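# Flip the small gear and mesh it with the big one

## Task

The small gear currently sits inverted between the two centres of the tester, with its teeth positioned above those of the big gear. Turn it to its correct orientation and mount it so that it meshes with the big gear. It only counts if the gear stays in place on its own at the end, not because the robot is holding it. Finally release it and move the grippers away.

## Robot and tools

Robot: two arms, left_arm and right_arm, each ending in a parallel two-finger gripper. Their bases sit in the scene frame at left_arm (-0.026, +0.299, 0) m with quat_wxyz (+0.998, 0, 0, -0.055) and right_arm (-0.026, -0.340, 0) m with quat_wxyz (+0.995, 0, 0, -0.097).

Scene frame: origin on the table surface midway between the arms. +z is up, +x reaches out across the table, and left_arm is on the +y side. The names left and right do not refer to image sides. Gripper frame: the fingers extend along the gripper's +z and close along its y. The reported end_effector_position is the point between the pads, roughly 1 cm short of the fingertips; the printed value may be off, more so at long reach.

Tool execute_actions, argument actions (a list holding at most one item) plus optional pictures (true/false). An empty list, {"actions": []}, just returns the state. An item {"rows": [[...]], "steps": n} runs up to 15 control steps of 1/30 s (default 15); each row covers one step and the final row repeats if rows run out. An item {"steps": n} with no rows is a wait of up to 300 steps, counted from the previous result, so thinking time is included.

A row is always 14 numbers in [-1, 1], covering both arms even if one stays still: dx, dy, dz, rx, ry, rz, opening for left_arm, then the same seven for right_arm. The first six of each arm are an offset, not a pose: they describe the gripper's target relative to its pose in the most recent result that showed it (or, before any such result, or for later calls within one reply, relative to where it is when the action begins), expressed in the gripper's own axes. Every row is counted from that same reference, not from the row before it. Scale: 1.0 equals 0.6 m of translation or 180 degrees of rotation; rx, ry, rz form one rotation vector. The opening is absolute: +1 fully open (0.094 m), -1 closed. An all-zero offset is not idle: it pulls the arm back to the reference pose.

Tool move, arguments target (one 14-number row laid out exactly as above, offsets from the same reference) and speed (m/s, 0.002 to 0.5, default 0.25; turning capped at twice that in rad/s). Both grippers follow straight paths that finish together, lasting 0.5 to 10 s; longer ones are cut off at 10 s. Rotation takes the shorter direction. Paths ignore obstacles and the other arm, and real motion can lag, stray or overshoot speed, especially with a near-straight arm. Openings are sent as the move starts. Its result adds a move: line with the ending (done, off_target, moving, held, fault) and acting limits (paced: the pose got clipped; held: a check blocked steps, after which the arm may jump quickly), plus each gripper's remaining distance. If only one arm is named, the other finished fine.

Tool wait, argument seconds (0 to 10): lets time pass with no new command. Tool zoom_image, arguments camera (cam_head_left, cam_head_right, cam_left_wrist, cam_right_wrist) and region [x0, y0, x1, y1] in pixels from the top-left, at most 504 by 504. Tool read_manual, optional section "licences", only returns licence text. Tool finished_scene, argument scene (integer): ends and grades the current scene; irreversible.

Control behaviour: each step the commanded pose is clipped to 70 mm and 16 degrees from the measured pose, then damped inverse kinematics tracks it, favouring position over orientation. After an action an arm continues only to its last clipped pose, so large offsets may need several calls; check the result and send the remainder. Arms usually settle a centimetre or more low and can keep sinking under repeated zero offsets: to hold an arm, send the correcting offset in a reply's first call and zeros afterwards, aiming higher if it still droops. Joint ranges (rad): waist -2.618 to 3.054, shoulder 0 to 3.142, elbow 0 to 3.142, wrist pitch -1.571 to 1.571, wrist yaw -1.571 to 1.571, wrist roll -2.094 to 2.094.

Results: a state line left_arm: … | right_arm: … with position (m) and quat_wxyz per gripper; grip_measured, on the same scale as the commanded opening (the last Joint positions entry is the opening in metres, readings off by up to about 1 mm); joint torques; a Hand target line showing where each arm is being driven; HELD marking steps not sent; pose unreachable when the clearance check altered a command; FAULT and MOTOR HOT / OVER-TEMPERATURE FAULT lines. Images come in the order cam_head_left, cam_head_right, cam_left_wrist, cam_right_wrist, each 504x504.

Gripping: to hold, command an opening about 0.03 below grip_measured (smaller gap is lighter). Pads push up to roughly 50-62 N, less on very thin parts, with a brief spike on first contact.

Avoid: dropping or letting parts slip, fast impacts and pressing far past contact (faster moves and deeper targets hit harder), arms colliding or pushing on each other, and anything leaving the table. Holding loads heats motors; at 90 °C the arm halts for 10 s and at 100 °C it goes limp and falls. Occasional external tugs may hit held or loose parts. Before finishing, the gear must rest meshed by itself with both grippers opened and withdrawn.

Each tool is called after ">>>" as a command line: name --argument value for each argument, lists and objects as JSON in quotes; but a table of rows of numbers goes row by row, as --pt "numbers of a row", without its own name.

## Session

>>> execute_actions --actions '[]'

Scene clock: 0.00 s of 4200.00 s.
left_arm: end_effector_position=(+0.0360, +0.1597, +0.1469) grip_measured=+1.000 end_effector_quat_wxyz=(+0.260, +0.447, +0.846, -0.131) | right_arm: end_effector_position=(+0.4704, +0.1484, +0.3540) grip_measured=+1.000 end_effector_quat_wxyz=(+0.270, +0.322, +0.581, +0.697)
Joint positions: left_arm=[-1.404  0.539  0.715 -1.23  -0.301 -0.462  0.094] | right_arm=[0.997 2.316 2.123 0.312 0.108 1.696 0.094]
Joint velocities: left_arm=[ 0.002 -0.002  0.017  0.022  0.007  0.037  0.   ] | right_arm=[-0.007  0.007 -0.002 -0.037  0.037 -0.022  0.   ]
Joint torques (N m, as the arm reports them, + toward a larger angle): no reading
Motor temperatures (°C, as the motors report them): left_arm=[29 29 28 29 26 26] | right_arm=[27 28 27 26 28 29]
Hand target (left_arm): +0.038, +0.158, +0.153; +0.269, +0.443, +0.844, -0.137
Hand target (right_arm): +0.468, +0.147, +0.364; +0.273, +0.318, +0.576, +0.702

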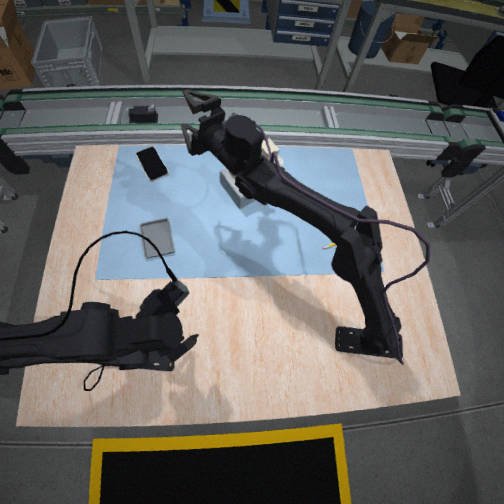

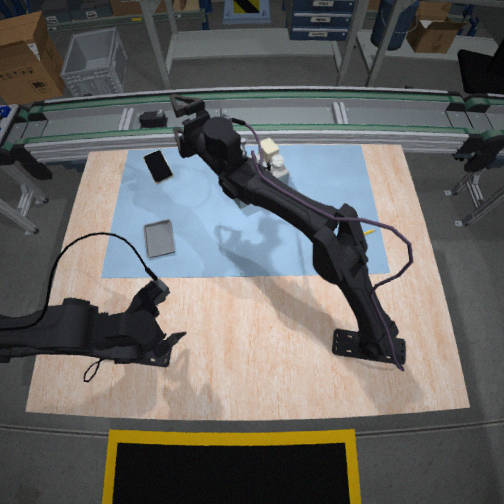

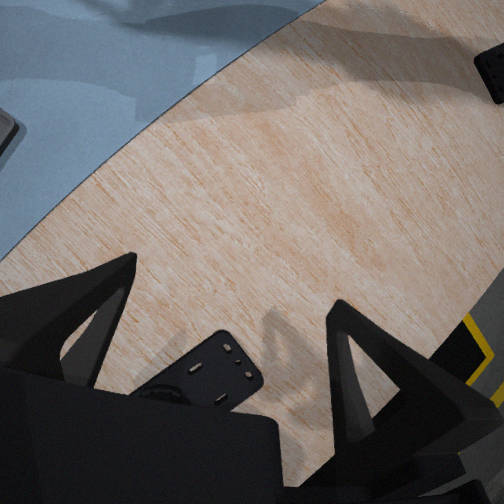

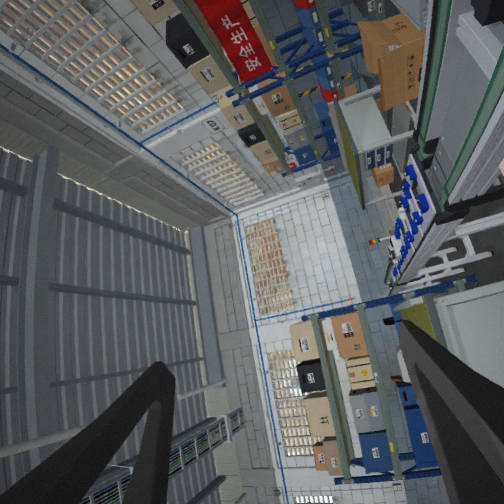

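>>> move --target '[0,0,0,0,0,0,1,-0.16,0.155,-0.68,0,0,-0.53,1]'

>>> zoom_image --camera "cam_head_left" --region '[200,110,320,230]'

>>> zoom_image --camera "cam_head_right" --region '[200,110,320,230]'

Scene clock: 14.60 s of 4200.00 s.
left_arm: end_effector_position=(+0.0360, +0.1597, +0.1469) grip_measured=+1.000 end_effector_quat_wxyz=(+0.260, +0.447, +0.846, -0.131) | right_arm: end_effector_position=(+0.2285, -0.1998, +0.3858) grip_measured=+1.000 end_effector_quat_wxyz=(+0.700, -0.211, +0.627, +0.271)
Joint positions: left_arm=[-1.404  0.539  0.715 -1.23  -0.301 -0.462  0.094] | right_arm=[ 0.412  0.658  0.713  0.087 -0.472  0.11   0.094]
Joint velocities: left_arm=[-0.027 -0.007 -0.002  0.007  0.007  0.022  0.   ] | right_arm=[ 0.007 -0.017 -0.007  0.007  0.037  0.022  0.   ]
Joint torques (N m, as the arm reports them, + toward a larger angle): left_arm=[-0.03  1.12  6.94  0.61 -0.16 -0.01] | right_arm=[-0.74 -0.83  5.03  1.37  0.01 -0.11]
Motor temperatures (°C, as the motors report them): left_arm=[29 29 30 30 26 26] | right_arm=[27 32 28 29 28 29]
Hand target (left_arm): +0.036, +0.160, +0.147; +0.260, +0.447, +0.846, -0.131
Hand target (right_arm): +0.225, -0.201, +0.383; +0.698, -0.214, +0.629, +0.268
Off the commanded pose (left_arm): 0.000 m, 0 deg.
Off the commanded pose (right_arm): 0.008 m, 0 deg.
After step 90, 7.57 s passed at rest.
move: done
camera_calibration (this result's frames):
cam_right_wrist: T_world_to_cam=[[0.657608, -0.675835, -0.332865, -0.152455], [-0.523974, -0.0928434, -0.846659, 0.47338], [0.541297, 0.731182, -0.415174, 0.285627], [0, 0, 0, 1]] pos_world=[0.193686, -0.267929, 0.46863]

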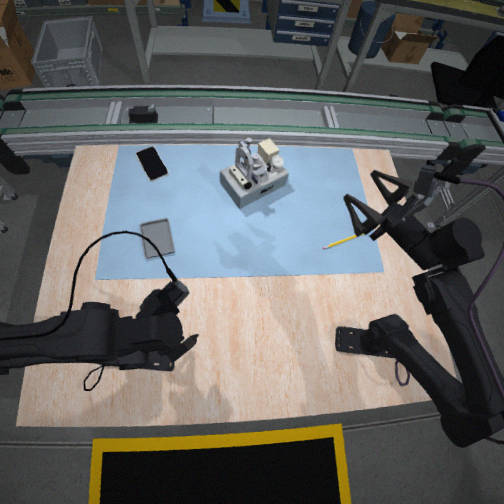

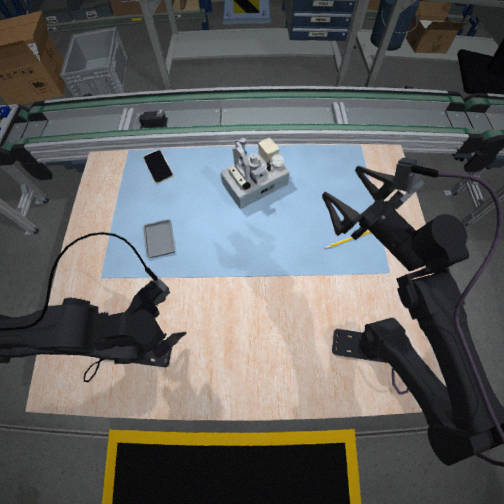

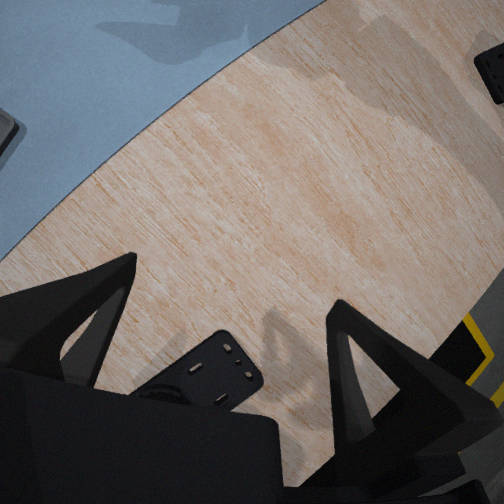

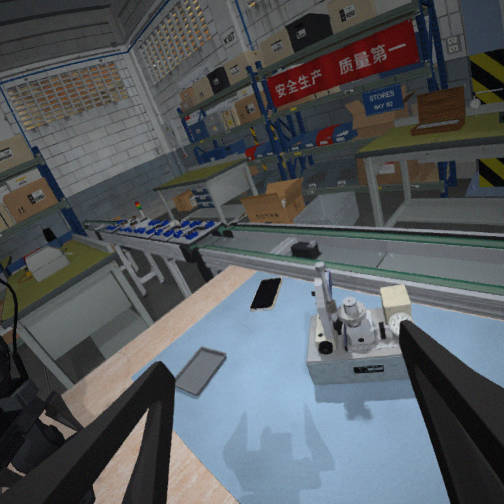

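Region (200, 110, 320, 230) of cam_head_left's 504x504 image, scaled by 4.200, with more detail than that image has.

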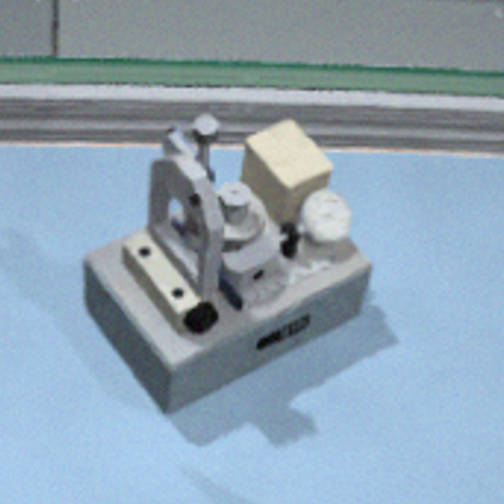

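Region (200, 110, 320, 230) of cam_head_right's 504x504 image, scaled by 4.200, with more detail than that image has.

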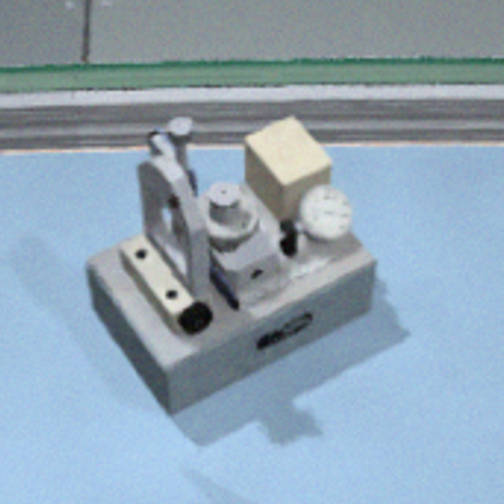

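>>> move --target '[-0.254,0.455,0.146,0.025,-0.312,0.009,1,0.39,-0.03,0.14,0,0.04,0,1]'

Scene clock: 30.57 s of 4200.00 s.
left_arm: end_effector_position=(+0.3617, +0.1722, +0.1729) grip_measured=+1.000 end_effector_quat_wxyz=(+0.615, +0.363, +0.607, -0.350) | right_arm: end_effector_position=(+0.3193, -0.1345, +0.1720) grip_measured=+1.000 end_effector_quat_wxyz=(+0.662, -0.225, +0.665, +0.260)
Joint positions: left_arm=[0.2   1.803 0.629 1.176 1.146 0.019 0.094] | right_arm=[ 0.6    1.586  0.335  1.264 -0.294  0.051  0.094]
Joint velocities: left_arm=[ 0.002 -0.002 -0.002  0.066 -0.066  0.022  0.   ] | right_arm=[-0.012 -0.012 -0.012  0.022 -0.037  0.022  0.   ]
Joint torques (N m, as the arm reports them, + toward a larger angle): left_arm=[-0.46 -6.88  4.36  0.99  0.   -0.02] | right_arm=[ 0.65 -3.61  2.88  1.7   0.1  -0.08]
Motor temperatures (°C, as the motors report them): left_arm=[29 29 31 31 26 26] | right_arm=[27 30 28 30 28 29]
Hand target (left_arm): +0.358, +0.169, +0.170; +0.613, +0.363, +0.606, -0.353
Hand target (right_arm): +0.317, -0.133, +0.165; +0.659, -0.228, +0.669, +0.257
Off the commanded pose (left_arm): 0.011 m, 1 deg.
Off the commanded pose (right_arm): 0.009 m, 1 deg.
After step 90, 9.87 s passed at rest.
move: off_target (left_arm); limits=paced
camera_calibration (this result's frames):
cam_left_wrist: T_world_to_cam=[[-0.843238, -0.451117, 0.292306, 0.323588], [-0.47771, 0.379578, -0.792284, 0.266252], [0.24646, -0.807721, -0.535578, 0.263993], [0, 0, 0, 1]] pos_world=[0.334989, 0.258145, 0.257749]
cam_right_wrist: T_world_to_cam=[[0.631976, -0.696101, -0.340662, -0.232365], [-0.595411, -0.15474, -0.788379, 0.350543], [0.496077, 0.70107, -0.512258, 0.127038], [0, 0, 0, 1]] pos_world=[0.292546, -0.196569, 0.262279]

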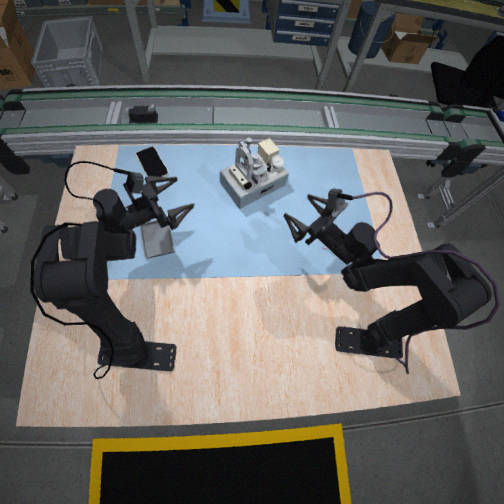

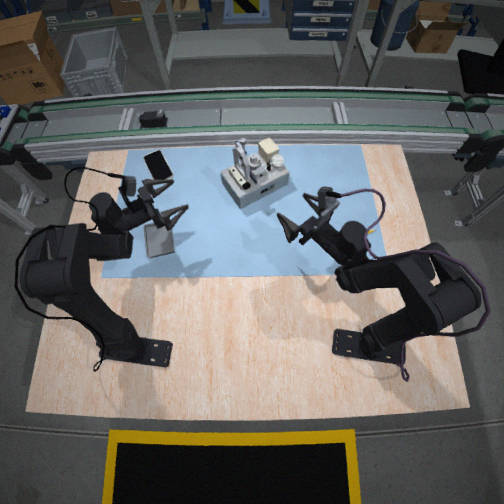

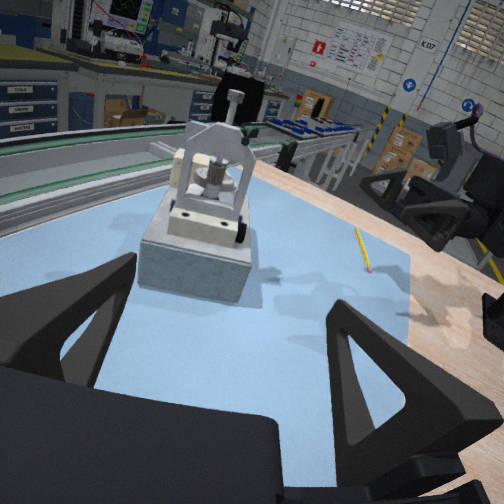

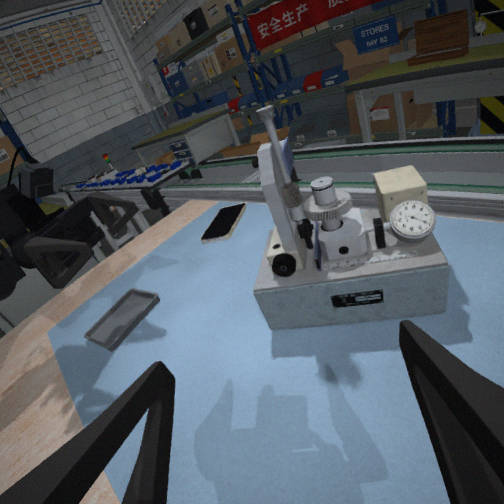

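>>> zoom_image --camera "cam_left_wrist" --region '[130,80,300,250]'

>>> zoom_image --camera "cam_right_wrist" --region '[230,95,420,285]'

Region (130, 80, 300, 250) of cam_left_wrist's 504x504 image, scaled by 2.965, with more detail than that image has.

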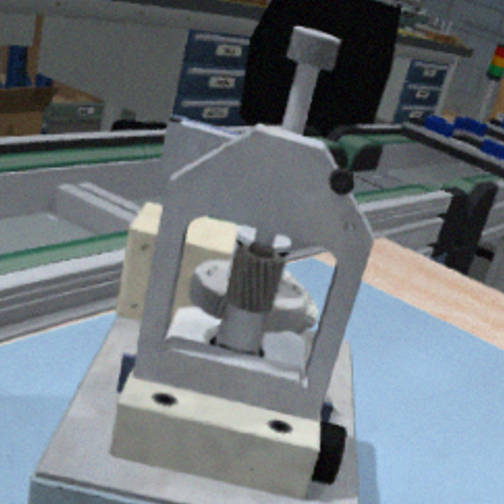

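Region (230, 95, 420, 285) of cam_right_wrist's 504x504 image, scaled by 2.653, with more detail than that image has.

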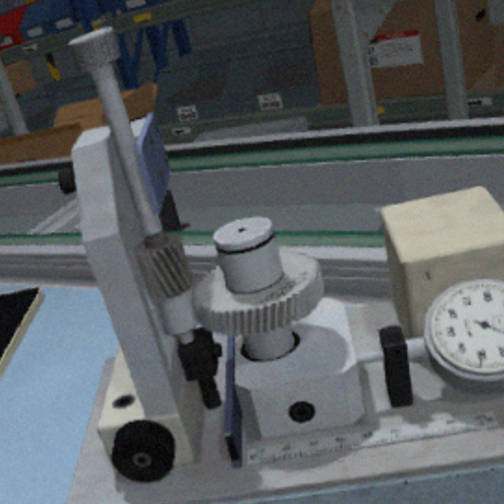

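>>> move --target '[0.055,0.035,0.28,0,0,0,-0.45,-0.09,-0.042,0.25,0,0,0,-0.3]' --speed 0.12

Scene clock: 65.80 s of 4200.00 s.
left_arm: end_effector_position=(+0.4581, +0.0407, +0.1298) grip_measured=-0.448 end_effector_quat_wxyz=(+0.603, +0.362, +0.615, -0.357) | right_arm: end_effector_position=(+0.4469, -0.0628, +0.2229) grip_measured=-0.298 end_effector_quat_wxyz=(+0.662, -0.225, +0.666, +0.260)
Joint positions: left_arm=[-0.145  2.22   1.101  1.094  0.811  0.017  0.026] | right_arm=[ 0.641  1.882  1.007  0.887 -0.253  0.051  0.033]
Joint velocities: left_arm=[ 0.007 -0.002  0.007 -0.066  0.037  0.007  0.001] | right_arm=[ 0.007  0.012 -0.007 -0.007  0.007 -0.022  0.   ]
Joint torques (N m, as the arm reports them, + toward a larger angle): left_arm=[ -0.49 -11.41   8.48   1.06  -0.06  -0.01] | right_arm=[ 0.64 -8.6   6.99  1.48  0.09  0.  ]
Motor temperatures (°C, as the motors report them): left_arm=[29 32 30 33 26 26] | right_arm=[27 30 28 32 28 29]
Hand target (left_arm): +0.465, +0.039, +0.141; +0.615, +0.362, +0.606, -0.351
Hand target (right_arm): +0.451, -0.058, +0.227; +0.662, -0.225, +0.666, +0.260
Off the commanded pose (left_arm): 0.013 m, 2 deg.
Off the commanded pose (right_arm): 0.007 m, 0 deg.
After step 90, 30.20 s passed at rest.
move: off_target (left_arm)
camera_calibration (this result's frames):
cam_left_wrist: T_world_to_cam=[[-0.838817, -0.444596, 0.314197, 0.353079], [-0.49651, 0.388025, -0.776476, 0.3343], [0.223302, -0.807323, -0.546229, 0.122888], [0, 0, 0, 1]] pos_world=[0.434711, 0.126471, 0.215764]
cam_right_wrist: T_world_to_cam=[[0.631314, -0.696212, -0.34166, -0.245292], [-0.596942, -0.155002, -0.787169, 0.478114], [0.495078, 0.700902, -0.513453, 0.0403141], [0, 0, 0, 1]] pos_world=[0.420304, -0.124923, 0.31325]

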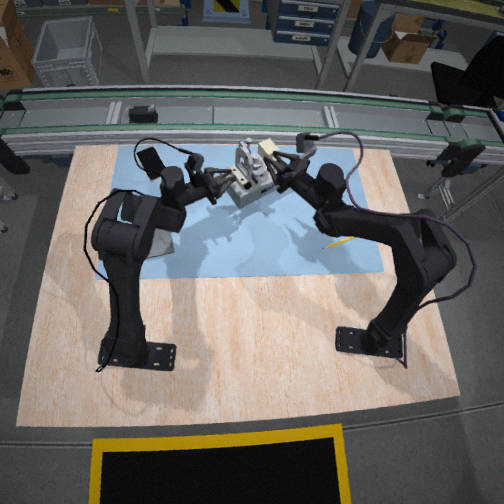

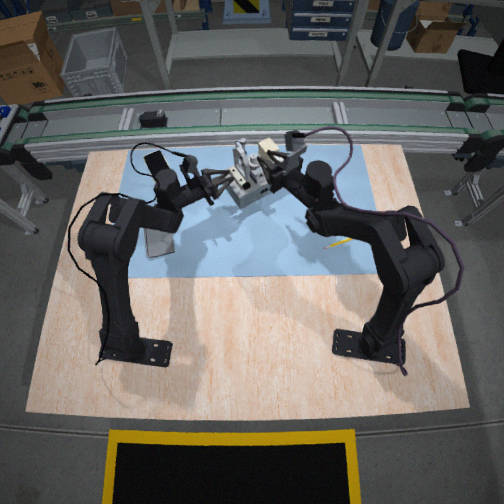

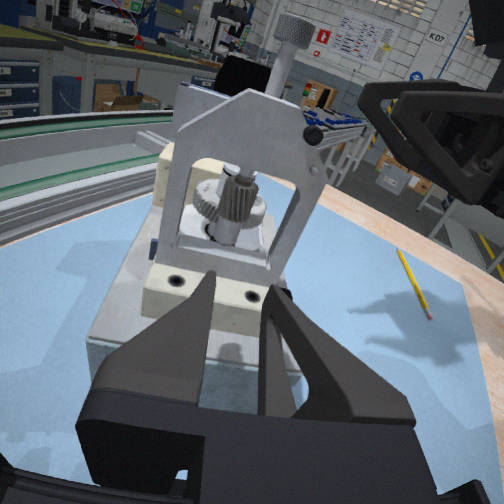

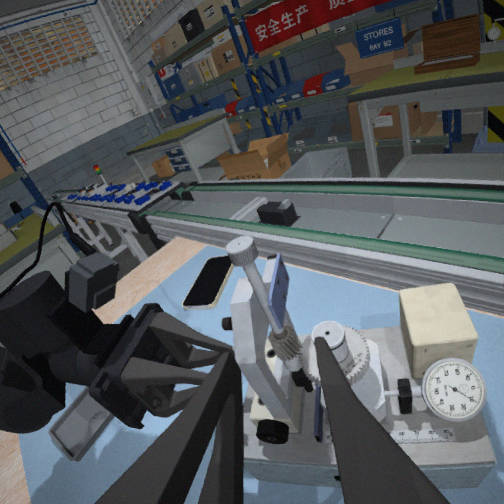

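>>> move --target '[-0.03,0.015,0.055,0,-0.01,0,-0.45,-0.012,0.012,0.07,0,0,0,-0.2]' --speed 0.04

Scene clock: 82.13 s of 4200.00 s.
left_arm: end_effector_position=(+0.4766, +0.0201, +0.1364) grip_measured=-0.448 end_effector_quat_wxyz=(+0.603, +0.357, +0.613, -0.366) | right_arm: end_effector_position=(+0.4704, -0.0352, +0.2275) grip_measured=-0.202 end_effector_quat_wxyz=(+0.661, -0.226, +0.666, +0.261)
Joint positions: left_arm=[-0.178  2.272  1.224  1.041  0.785 -0.013  0.026] | right_arm=[ 0.676  1.979  1.17   0.82  -0.22   0.051  0.037]
Joint velocities: left_arm=[-0.002 -0.012 -0.007 -0.037  0.037  0.037 -0.001] | right_arm=[-0.002 -0.012 -0.017  0.007 -0.037 -0.007 -0.001]
Joint torques (N m, as the arm reports them, + toward a larger angle): left_arm=[ -0.66 -11.95   8.92   1.02  -0.14   0.02] | right_arm=[ 0.55 -9.7   7.26  1.47  0.08  0.  ]
Motor temperatures (°C, as the motors report them): left_arm=[29 35 32 33 26 26] | right_arm=[27 31 29 32 28 29]
Hand target (left_arm): +0.482, +0.016, +0.147; +0.613, +0.356, +0.605, -0.363
Hand target (right_arm): +0.474, -0.030, +0.231; +0.662, -0.225, +0.666, +0.260
Off the commanded pose (left_arm): 0.013 m, 1 deg.
Off the commanded pose (right_arm): 0.007 m, 0 deg.
After step 90, 11.97 s passed at rest.
move: off_target (left_arm)
camera_calibration (this result's frames):
cam_left_wrist: T_world_to_cam=[[-0.838991, -0.433161, 0.329341, 0.355086], [-0.500523, 0.376885, -0.779381, 0.359135], [0.213473, -0.818736, -0.53301, 0.108893], [0, 0, 0, 1]] pos_world=[0.454424, 0.107611, 0.220999]
cam_right_wrist: T_world_to_cam=[[0.632353, -0.69501, -0.342184, -0.239616], [-0.597311, -0.156154, -0.786661, 0.500039], [0.493304, 0.701838, -0.513882, 0.0126171], [0, 0, 0, 1]] pos_world=[0.443977, -0.0973077, 0.317852]

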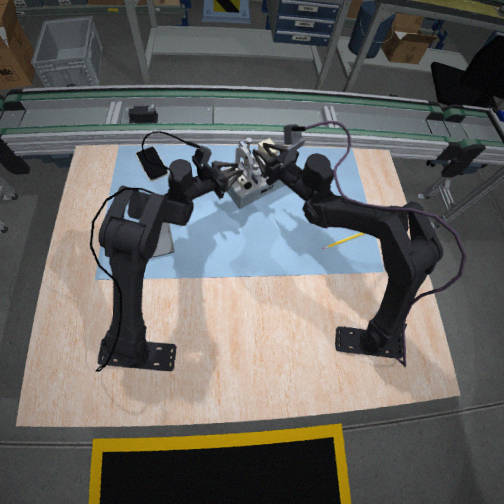

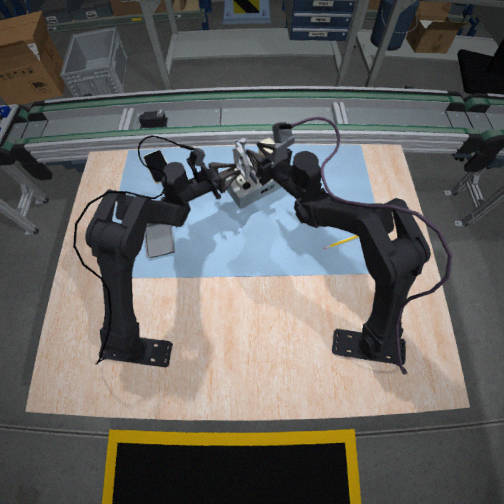

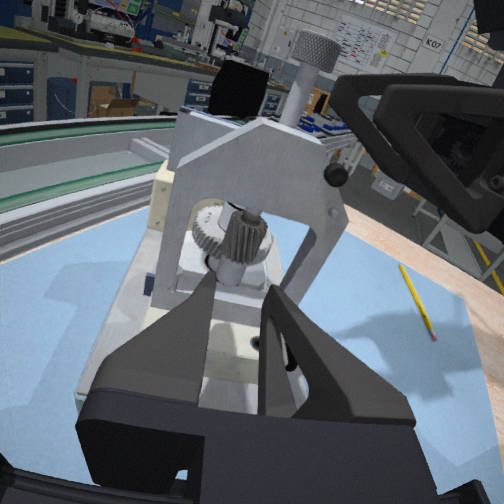

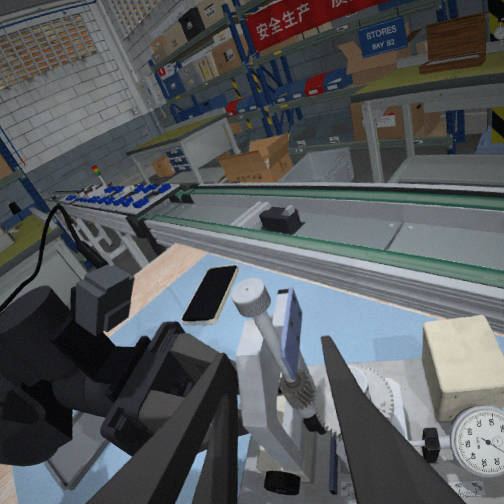

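>>> move --target '[-0.02,0.008,0.047,0,-0.008,0.004,-0.45,-0.012,0.008,0.06,0,0,0,-0.2]' --speed 0.03

Scene clock: 87.57 s of 4200.00 s.
left_arm: end_effector_position=(+0.4787, +0.0144, +0.1276) grip_measured=-0.449 end_effector_quat_wxyz=(+0.586, +0.361, +0.617, -0.383) | right_arm: end_effector_position=(+0.4914, -0.0133, +0.2314) grip_measured=-0.202 end_effector_quat_wxyz=(+0.660, -0.227, +0.667, +0.261)
Joint positions: left_arm=[-0.18   2.306  1.265  1.01   0.819 -0.028  0.026] | right_arm=[ 0.698  2.066  1.323  0.753 -0.2    0.051  0.037]
Joint velocities: left_arm=[-0.012 -0.007  0.012  0.007  0.007 -0.037 -0.001] | right_arm=[ 0.007 -0.017 -0.002 -0.037 -0.066  0.051 -0.001]
Joint torques (N m, as the arm reports them, + toward a larger angle): left_arm=[ -3.15 -11.61  12.3    1.04  -0.74   0.05] | right_arm=[  0.57 -10.69   7.43   1.52   0.1    0.  ]
Motor temperatures (°C, as the motors report them): left_arm=[29 36 32 34 26 26] | right_arm=[27 32 30 32 28 29]
Hand target (left_arm): +0.491, -0.000, +0.149; +0.613, +0.355, +0.602, -0.368
Hand target (right_arm): +0.494, -0.008, +0.235; +0.661, -0.226, +0.666, +0.261
Off the commanded pose (left_arm): 0.031 m, 4 deg.
Off the commanded pose (right_arm): 0.007 m, 0 deg.
After step 90, 0.93 s passed at rest.
move: off_target (left_arm)
camera_calibration (this result's frames):
cam_left_wrist: T_world_to_cam=[[-0.841301, -0.403446, 0.359784, 0.35409], [-0.514557, 0.393709, -0.761725, 0.35964], [0.165665, -0.825969, -0.538823, 0.1228], [0, 0, 0, 1]] pos_world=[0.462608, 0.102692, 0.212718]
cam_right_wrist: T_world_to_cam=[[0.633188, -0.693993, -0.342706, -0.236628], [-0.598139, -0.157731, -0.785717, 0.519252], [0.491227, 0.702492, -0.514977, -0.00988327], [0, 0, 0, 1]] pos_world=[0.46527, -0.0753733, 0.321801]

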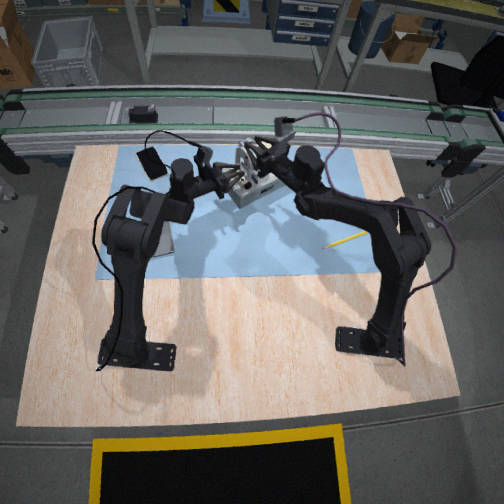

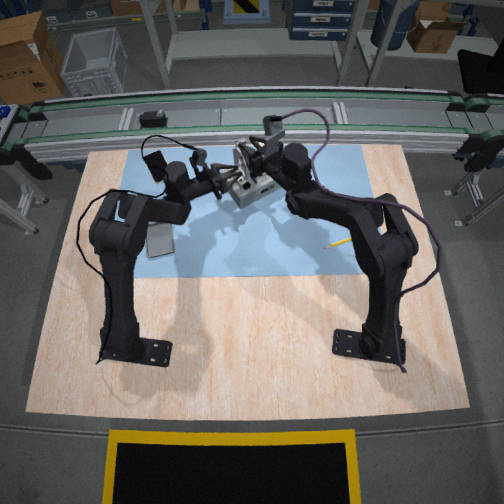

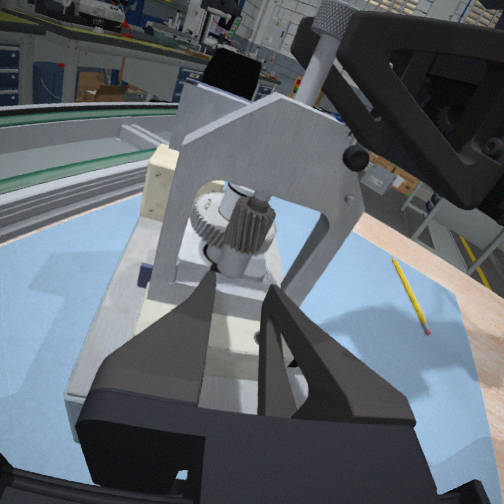

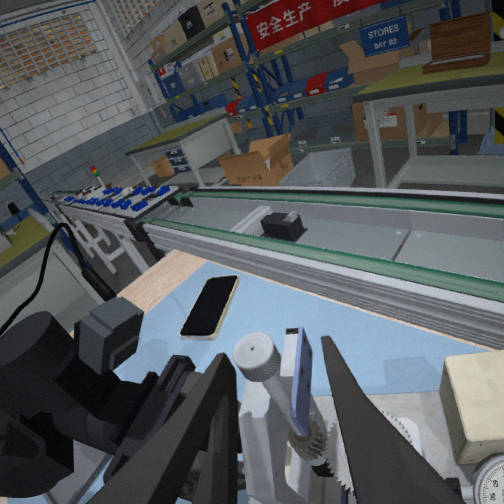

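>>> execute_actions --actions '[{"rows":[[-0.03,0,-0.01,-0.01,-0.01,0,-0.45,-0.007,0.008,0.015,0,0,0,-0.2],[-0.03,0,-0.01,-0.01,-0.01,0,-0.45,-0.007,0.008,0.015,0,0,0,-0.2],[-0.03,0,-0.01,-0.01,-0.01,0,-0.45,-0.007,0.008,0.015,0,0,0,-0.2],[-0.04,0,-0.01,-0.01,-0.01,0,-0.45,-0.007,0.01,0.02,0,0,0,-0.2],[-0.045,0,-0.01,-0.015,-0.01,0,-0.45,-0.007,0.01,0.02,0,0,0,-0.2],[-0.055,0.008,-0.008,-0.018,-0.01,0.012,-0.45,-0.007,0.012,0.024,0,0,0,-0.2]]}]' --pictures false

>>> wait --seconds 0.5

Scene clock: 96.83 s of 4200.00 s.
left_arm: end_effector_position=(+0.4798, +0.0208, +0.1475) grip_measured=-0.449 end_effector_quat_wxyz=(+0.601, +0.348, +0.618, -0.369) | right_arm: end_effector_position=(+0.4943, -0.0029, +0.2315) grip_measured=-0.202 end_effector_quat_wxyz=(+0.659, -0.228, +0.667, +0.262)
Joint positions: left_arm=[-0.177  2.246  1.237  1.001  0.777 -0.031  0.026] | right_arm=[ 0.714  2.09   1.364  0.732 -0.187  0.051  0.037]
Joint velocities: left_arm=[-0.012  0.012 -0.012 -0.11  -0.007  0.022 -0.   ] | right_arm=[-0.012  0.002  0.017 -0.037  0.022 -0.007  0.   ]
Joint torques (N m, as the arm reports them, + toward a larger angle): left_arm=[ -0.31 -13.15   7.15   1.02  -0.17   0.07] | right_arm=[  0.42 -11.05   7.51   1.48   0.1   -0.01]
Motor temperatures (°C, as the motors report them): left_arm=[29 37 35 34 26 26] | right_arm=[27 32 30 32 28 29]
Hand target (left_arm): +0.482, +0.021, +0.160; +0.612, +0.349, +0.611, -0.360
Hand target (right_arm): +0.498, +0.001, +0.236; +0.661, -0.226, +0.666, +0.261
Off the commanded pose (left_arm): 0.013 m, 2 deg.
Off the commanded pose (right_arm): 0.007 m, 0 deg.
Steps of this call (steps 1 to 90: nothing new was sent; then 5.77 s passed at rest; steps 91 to 105: all 15 steps of this action). Readings (end_effector_position):
91: left_arm (+0.4783, +0.0160, +0.1269) | right_arm (+0.4918, -0.0132, +0.2309)
92: left_arm (+0.4774, +0.0167, +0.1268) | right_arm (+0.4923, -0.0126, +0.2313)
94: left_arm (+0.4764, +0.0175, +0.1279) | right_arm (+0.4928, -0.0106, +0.2322)
98: left_arm (+0.4782, +0.0196, +0.1377) | right_arm (+0.4942, -0.0048, +0.2338)
105: the state above

Scene clock: 97.33 s of 4200.00 s.
left_arm: end_effector_position=(+0.4803, +0.0211, +0.1464) grip_measured=-0.449 end_effector_quat_wxyz=(+0.600, +0.348, +0.620, -0.368) | right_arm: end_effector_position=(+0.4945, -0.0031, +0.2312) grip_measured=-0.202 end_effector_quat_wxyz=(+0.659, -0.227, +0.668, +0.262)
Joint positions: left_arm=[-0.177  2.246  1.237  0.995  0.774 -0.029  0.026] | right_arm=[ 0.714  2.09   1.364  0.73  -0.186  0.051  0.037]
Joint velocities: left_arm=[-0.012 -0.002  0.007  0.037 -0.051 -0.051  0.001] | right_arm=[ 0.002  0.002 -0.002 -0.022  0.022  0.037 -0.   ]
Joint torques (N m, as the arm reports them, + toward a larger angle): left_arm=[ -0.26 -13.47   7.3    1.    -0.13   0.08] | right_arm=[  0.47 -11.01   7.51   1.49   0.09   0.  ]
Motor temperatures (°C, as the motors report them): left_arm=[29 37 35 34 26 26] | right_arm=[27 32 30 32 28 29]
Hand target (left_arm): +0.482, +0.021, +0.160; +0.612, +0.349, +0.611, -0.360
Hand target (right_arm): +0.498, +0.001, +0.236; +0.661, -0.226, +0.666, +0.261
Off the commanded pose (left_arm): 0.014 m, 2 deg.
Off the commanded pose (right_arm): 0.007 m, 0 deg.
Steps of this call (steps 1 to 15: nothing new was sent). Readings (end_effector_position):
1: left_arm (+0.4799, +0.0209, +0.1471) | right_arm (+0.4943, -0.0029, +0.2314)
2: left_arm (+0.4800, +0.0209, +0.1469) | right_arm (+0.4944, -0.0030, +0.2313)
4: left_arm (+0.4801, +0.0210, +0.1468) | right_arm (+0.4944, -0.0030, +0.2313)
8: left_arm (+0.4802, +0.0211, +0.1465) | right_arm (+0.4944, -0.0030, +0.2312)
15: the state above
camera_calibration (this result's frames):
cam_left_wrist: T_world_to_cam=[[-0.826913, -0.441152, 0.348711, 0.346877], [-0.520637, 0.366299, -0.771208, 0.377088], [0.212487, -0.819274, -0.532578, 0.114645], [0, 0, 0, 1]] pos_world=[0.458803, 0.108824, 0.230911]
cam_right_wrist: T_world_to_cam=[[0.633125, -0.693527, -0.343763, -0.231275], [-0.601001, -0.160569, -0.782953, 0.523256], [0.487801, 0.702309, -0.518471, -0.0161279], [0, 0, 0, 1]] pos_world=[0.468771, -0.0650501, 0.321819]

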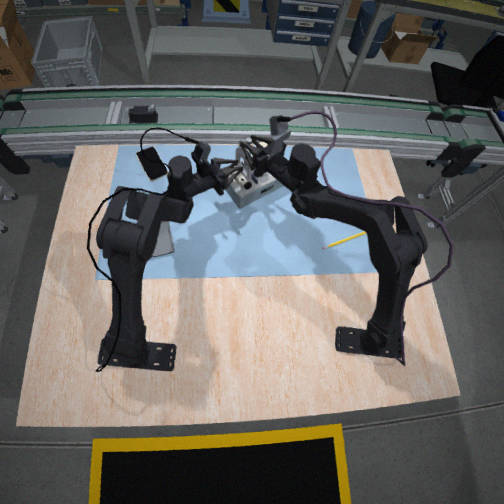

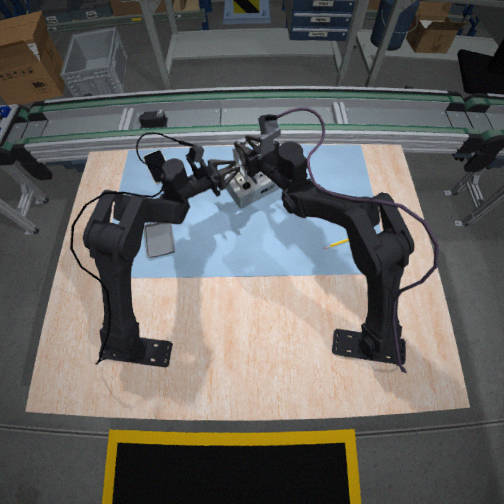

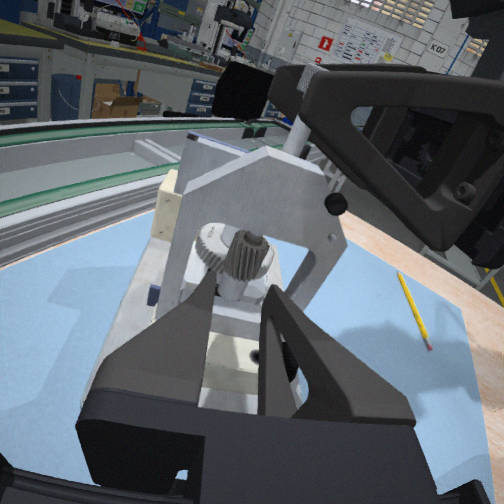

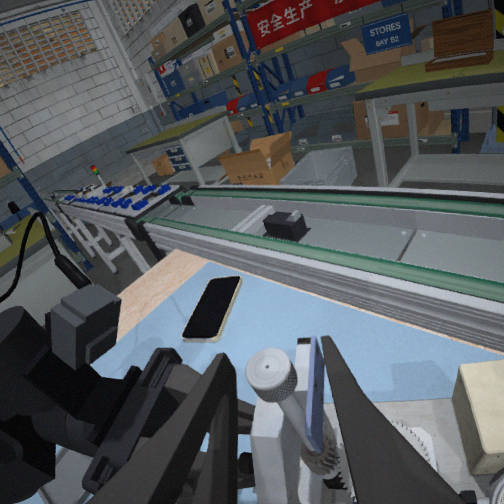

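Advance left, close right on the knob.

>>> execute_actions --actions '[{"rows":[[-0.024,0.002,0.005,0,-0.008,0.004,-0.45,-0.008,0.002,0.009,0,0,0,-0.55],[-0.024,0.002,0.01,0,-0.008,0.004,-0.45,-0.008,0.002,0.009,0,0,0,-0.55],[-0.024,0.002,0.015,0,-0.008,0.004,-0.45,-0.008,0.002,0.009,0,0,0,-0.55],[-0.024,0.002,0.02,0,-0.008,0.004,-0.45,-0.008,0.002,0.009,0,0,0,-0.55],[-0.024,0.002,0.025,0,-0.008,0.004,-0.45,-0.008,0.002,0.009,0,0,0,-0.55],[-0.024,0.002,0.03,0,-0.008,0.004,-0.45,-0.008,0.002,0.009,0,0,0,-0.55],[-0.024,0.002,0.035,0,-0.008,0.004,-0.45,-0.008,0.002,0.009,0,0,0,-0.55],[-0.024,0.002,0.04,0,-0.008,0.004,-0.45,-0.008,0.002,0.009,0,0,0,-0.65]]}]'

Scene clock: 108.67 s of 4200.00 s.
left_arm: end_effector_position=(+0.4867, +0.0026, +0.1491) grip_measured=-0.449 end_effector_quat_wxyz=(+0.599, +0.350, +0.616, -0.374) | right_arm: end_effector_position=(+0.4943, -0.0029, +0.2293) grip_measured=-0.648 end_effector_quat_wxyz=(+0.656, -0.228, +0.671, +0.261)
Joint positions: left_arm=[-0.209  2.281  1.308  0.968  0.755 -0.038  0.026] | right_arm=[ 0.714  2.09   1.364  0.722 -0.186  0.051  0.017]
Joint velocities: left_arm=[-0.002 -0.002 -0.002  0.007 -0.037 -0.066 -0.   ] | right_arm=[-0.002  0.007 -0.022 -0.066 -0.037 -0.051  0.001]
Joint torques (N m, as the arm reports them, + toward a larger angle): left_arm=[ -0.43 -12.22   9.39   1.03  -0.07  -0.03] | right_arm=[  0.3  -11.23   7.62   1.48   0.05   0.  ]
Motor temperatures (°C, as the motors report them): left_arm=[29 39 34 34 26 26] | right_arm=[27 33 31 32 28 29]
Hand target (left_arm): +0.493, +0.001, +0.160; +0.610, +0.347, +0.610, -0.368
Hand target (right_arm): +0.497, +0.001, +0.236; +0.659, -0.227, +0.668, +0.262
Off the commanded pose (left_arm): 0.013 m, 2 deg.
Off the commanded pose (right_arm): 0.009 m, 0 deg.
Steps of this call (steps 1 to 90: nothing new was sent; then 7.83 s passed at rest; steps 91 to 105: all 15 steps of this action). Readings (end_effector_position):
91: left_arm (+0.4803, +0.0211, +0.1463) | right_arm (+0.4945, -0.0031, +0.2310)
92: left_arm (+0.4803, +0.0211, +0.1463) | right_arm (+0.4945, -0.0031, +0.2307)
94: left_arm (+0.4806, +0.0204, +0.1466) | right_arm (+0.4945, -0.0031, +0.2300)
98: left_arm (+0.4855, +0.0122, +0.1494) | right_arm (+0.4945, -0.0031, +0.2294)
105: the state above
camera_calibration (this result's frames):
cam_left_wrist: T_world_to_cam=[[-0.832793, -0.427998, 0.351103, 0.34559], [-0.515305, 0.367594, -0.774168, 0.387128], [0.202279, -0.825647, -0.526679, 0.103687], [0, 0, 0, 1]] pos_world=[0.46632, 0.0912145, 0.232974]
cam_right_wrist: T_world_to_cam=[[0.631109, -0.694592, -0.345316, -0.23035], [-0.606108, -0.16376, -0.778342, 0.523201], [0.484081, 0.700517, -0.524348, -0.0139945], [0, 0, 0, 1]] pos_world=[0.469267, -0.0645168, 0.320348]

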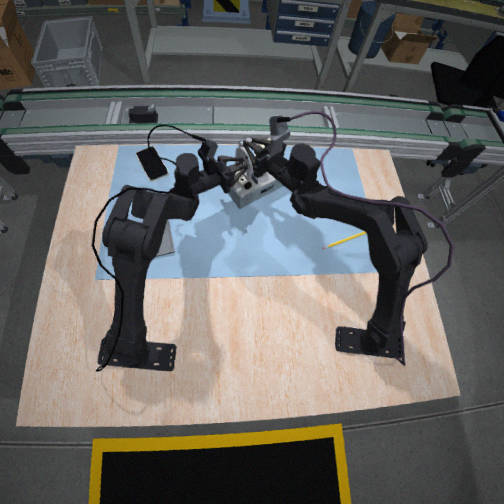

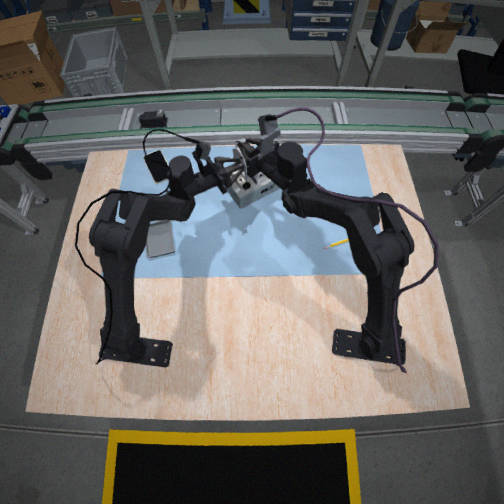

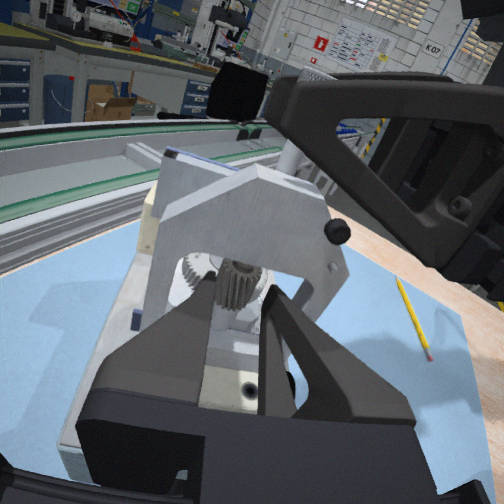

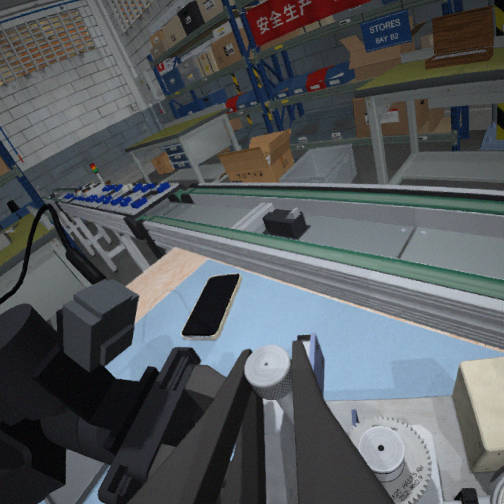

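>>> execute_actions --actions '[{"rows":[[-0.017,0.014,0.008,-0.004,-0.008,0.004,-0.45,-0.011,0.002,0.008,0,-0.002,0,-0.7],[-0.017,0.015,0.01,-0.004,-0.008,0.004,-0.45,-0.011,0.002,0.008,0,-0.002,0,-0.7],[-0.017,0.016,0.013,-0.004,-0.008,0.004,-0.45,-0.011,0.002,0.008,0,-0.002,0,-0.7],[-0.017,0.016,0.016,-0.004,-0.008,0.004,-0.45,-0.011,0.002,0.008,0,-0.002,0,-0.7],[-0.017,0.017,0.02,-0.004,-0.008,0.004,-0.45,-0.011,0.002,0.008,0,-0.002,0,-0.7],[-0.017,0.018,0.026,-0.004,-0.008,0.004,-0.45,-0.011,0.002,0.008,0,-0.002,0,-0.7]]}]'

>>> zoom_image --camera "cam_left_wrist" --region '[150,230,330,410]'

Scene clock: 119.10 s of 4200.00 s.
left_arm: end_effector_position=(+0.4969, -0.0032, +0.1453) grip_measured=-0.449 end_effector_quat_wxyz=(+0.598, +0.348, +0.616, -0.376) | right_arm: end_effector_position=(+0.4943, -0.0029, +0.2293) grip_measured=-0.685 end_effector_quat_wxyz=(+0.656, -0.228, +0.671, +0.261)
Joint positions: left_arm=[-0.214  2.324  1.37   0.952  0.751 -0.045  0.026] | right_arm=[ 0.714  2.09   1.364  0.722 -0.186  0.051  0.015]
Joint velocities: left_arm=[ 0.012 -0.012 -0.002 -0.051 -0.022 -0.007  0.001] | right_arm=[-0.002 -0.002 -0.017 -0.051 -0.007  0.022  0.001]
Joint torques (N m, as the arm reports them, + toward a larger angle): left_arm=[ -0.3  -12.62   9.41   1.04  -0.17  -0.05] | right_arm=[  0.32 -11.37   7.47   1.47   0.06   0.02]
Motor temperatures (°C, as the motors report them): left_arm=[29 39 34 34 26 26] | right_arm=[27 34 31 32 28 29]
Hand target (left_arm): +0.503, -0.005, +0.159; +0.611, +0.345, +0.608, -0.370
Hand target (right_arm): +0.497, +0.001, +0.236; +0.658, -0.227, +0.668, +0.262
Off the commanded pose (left_arm): 0.015 m, 2 deg.
Off the commanded pose (right_arm): 0.008 m, 0 deg.
Steps of this call (steps 1 to 90: nothing new was sent; then 6.93 s passed at rest; steps 91 to 105: all 15 steps of this action). Readings (end_effector_position):
91: left_arm (+0.4876, +0.0029, +0.1470) | right_arm (+0.4943, -0.0029, +0.2293)
92: left_arm (+0.4884, +0.0026, +0.1470) | right_arm (+0.4943, -0.0029, +0.2293)
94: left_arm (+0.4910, +0.0018, +0.1465) | right_arm (+0.4943, -0.0029, +0.2293)
98: left_arm (+0.4958, -0.0015, +0.1458) | right_arm (+0.4943, -0.0029, +0.2293)
105: the state above
camera_calibration (this result's frames):
cam_left_wrist: T_world_to_cam=[[-0.831497, -0.425951, 0.356621, 0.351459], [-0.51856, 0.364853, -0.773291, 0.39305], [0.19927, -0.827918, -0.524255, 0.0958977], [0, 0, 0, 1]] pos_world=[0.476948, 0.0856946, 0.228879]
cam_right_wrist: T_world_to_cam=[[0.631109, -0.694592, -0.345316, -0.23035], [-0.606108, -0.16376, -0.778342, 0.523201], [0.484081, 0.700517, -0.524348, -0.0139945], [0, 0, 0, 1]] pos_world=[0.469267, -0.0645168, 0.320348]

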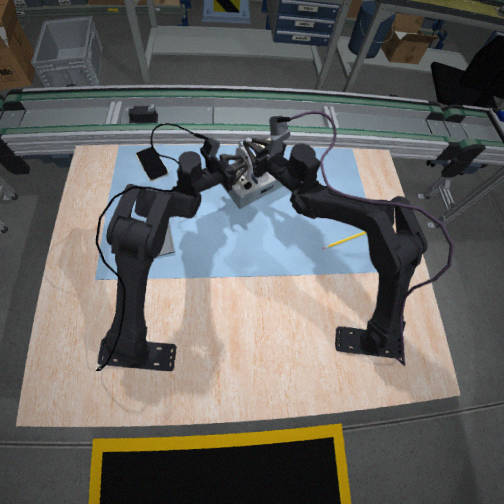

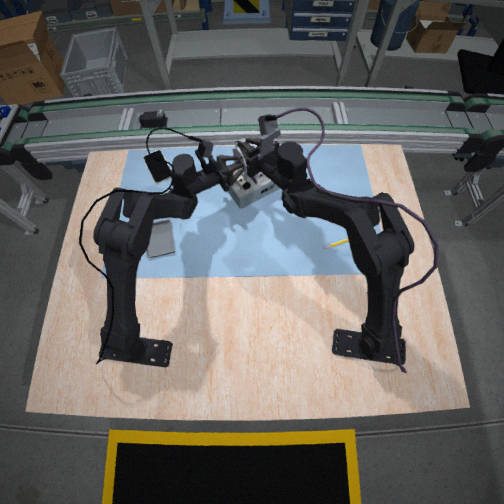

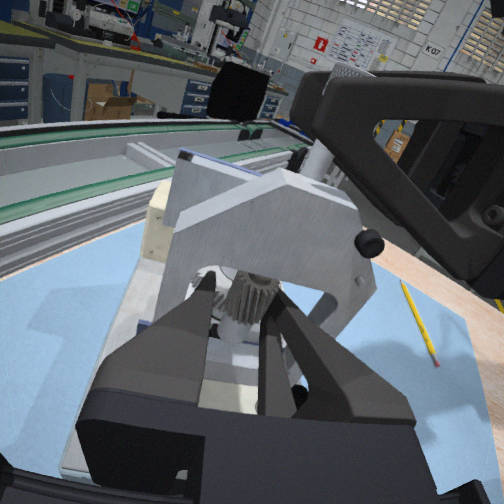

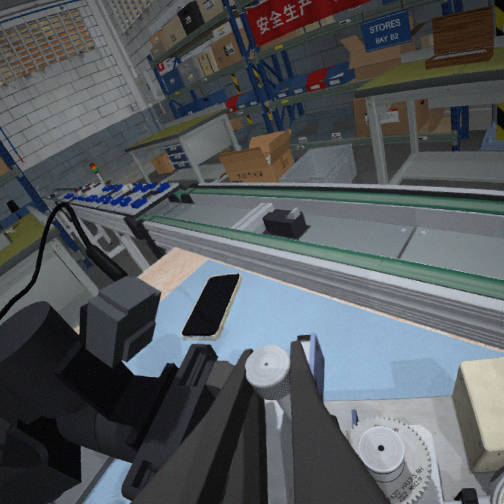

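Region (150, 230, 330, 410) of cam_left_wrist's 504x504 image, scaled by 2.800, with more detail than that image has.

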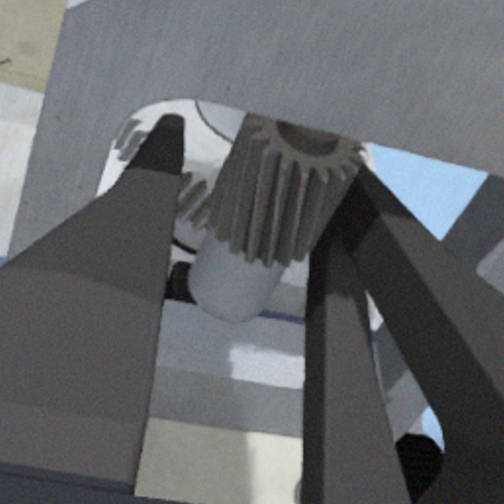

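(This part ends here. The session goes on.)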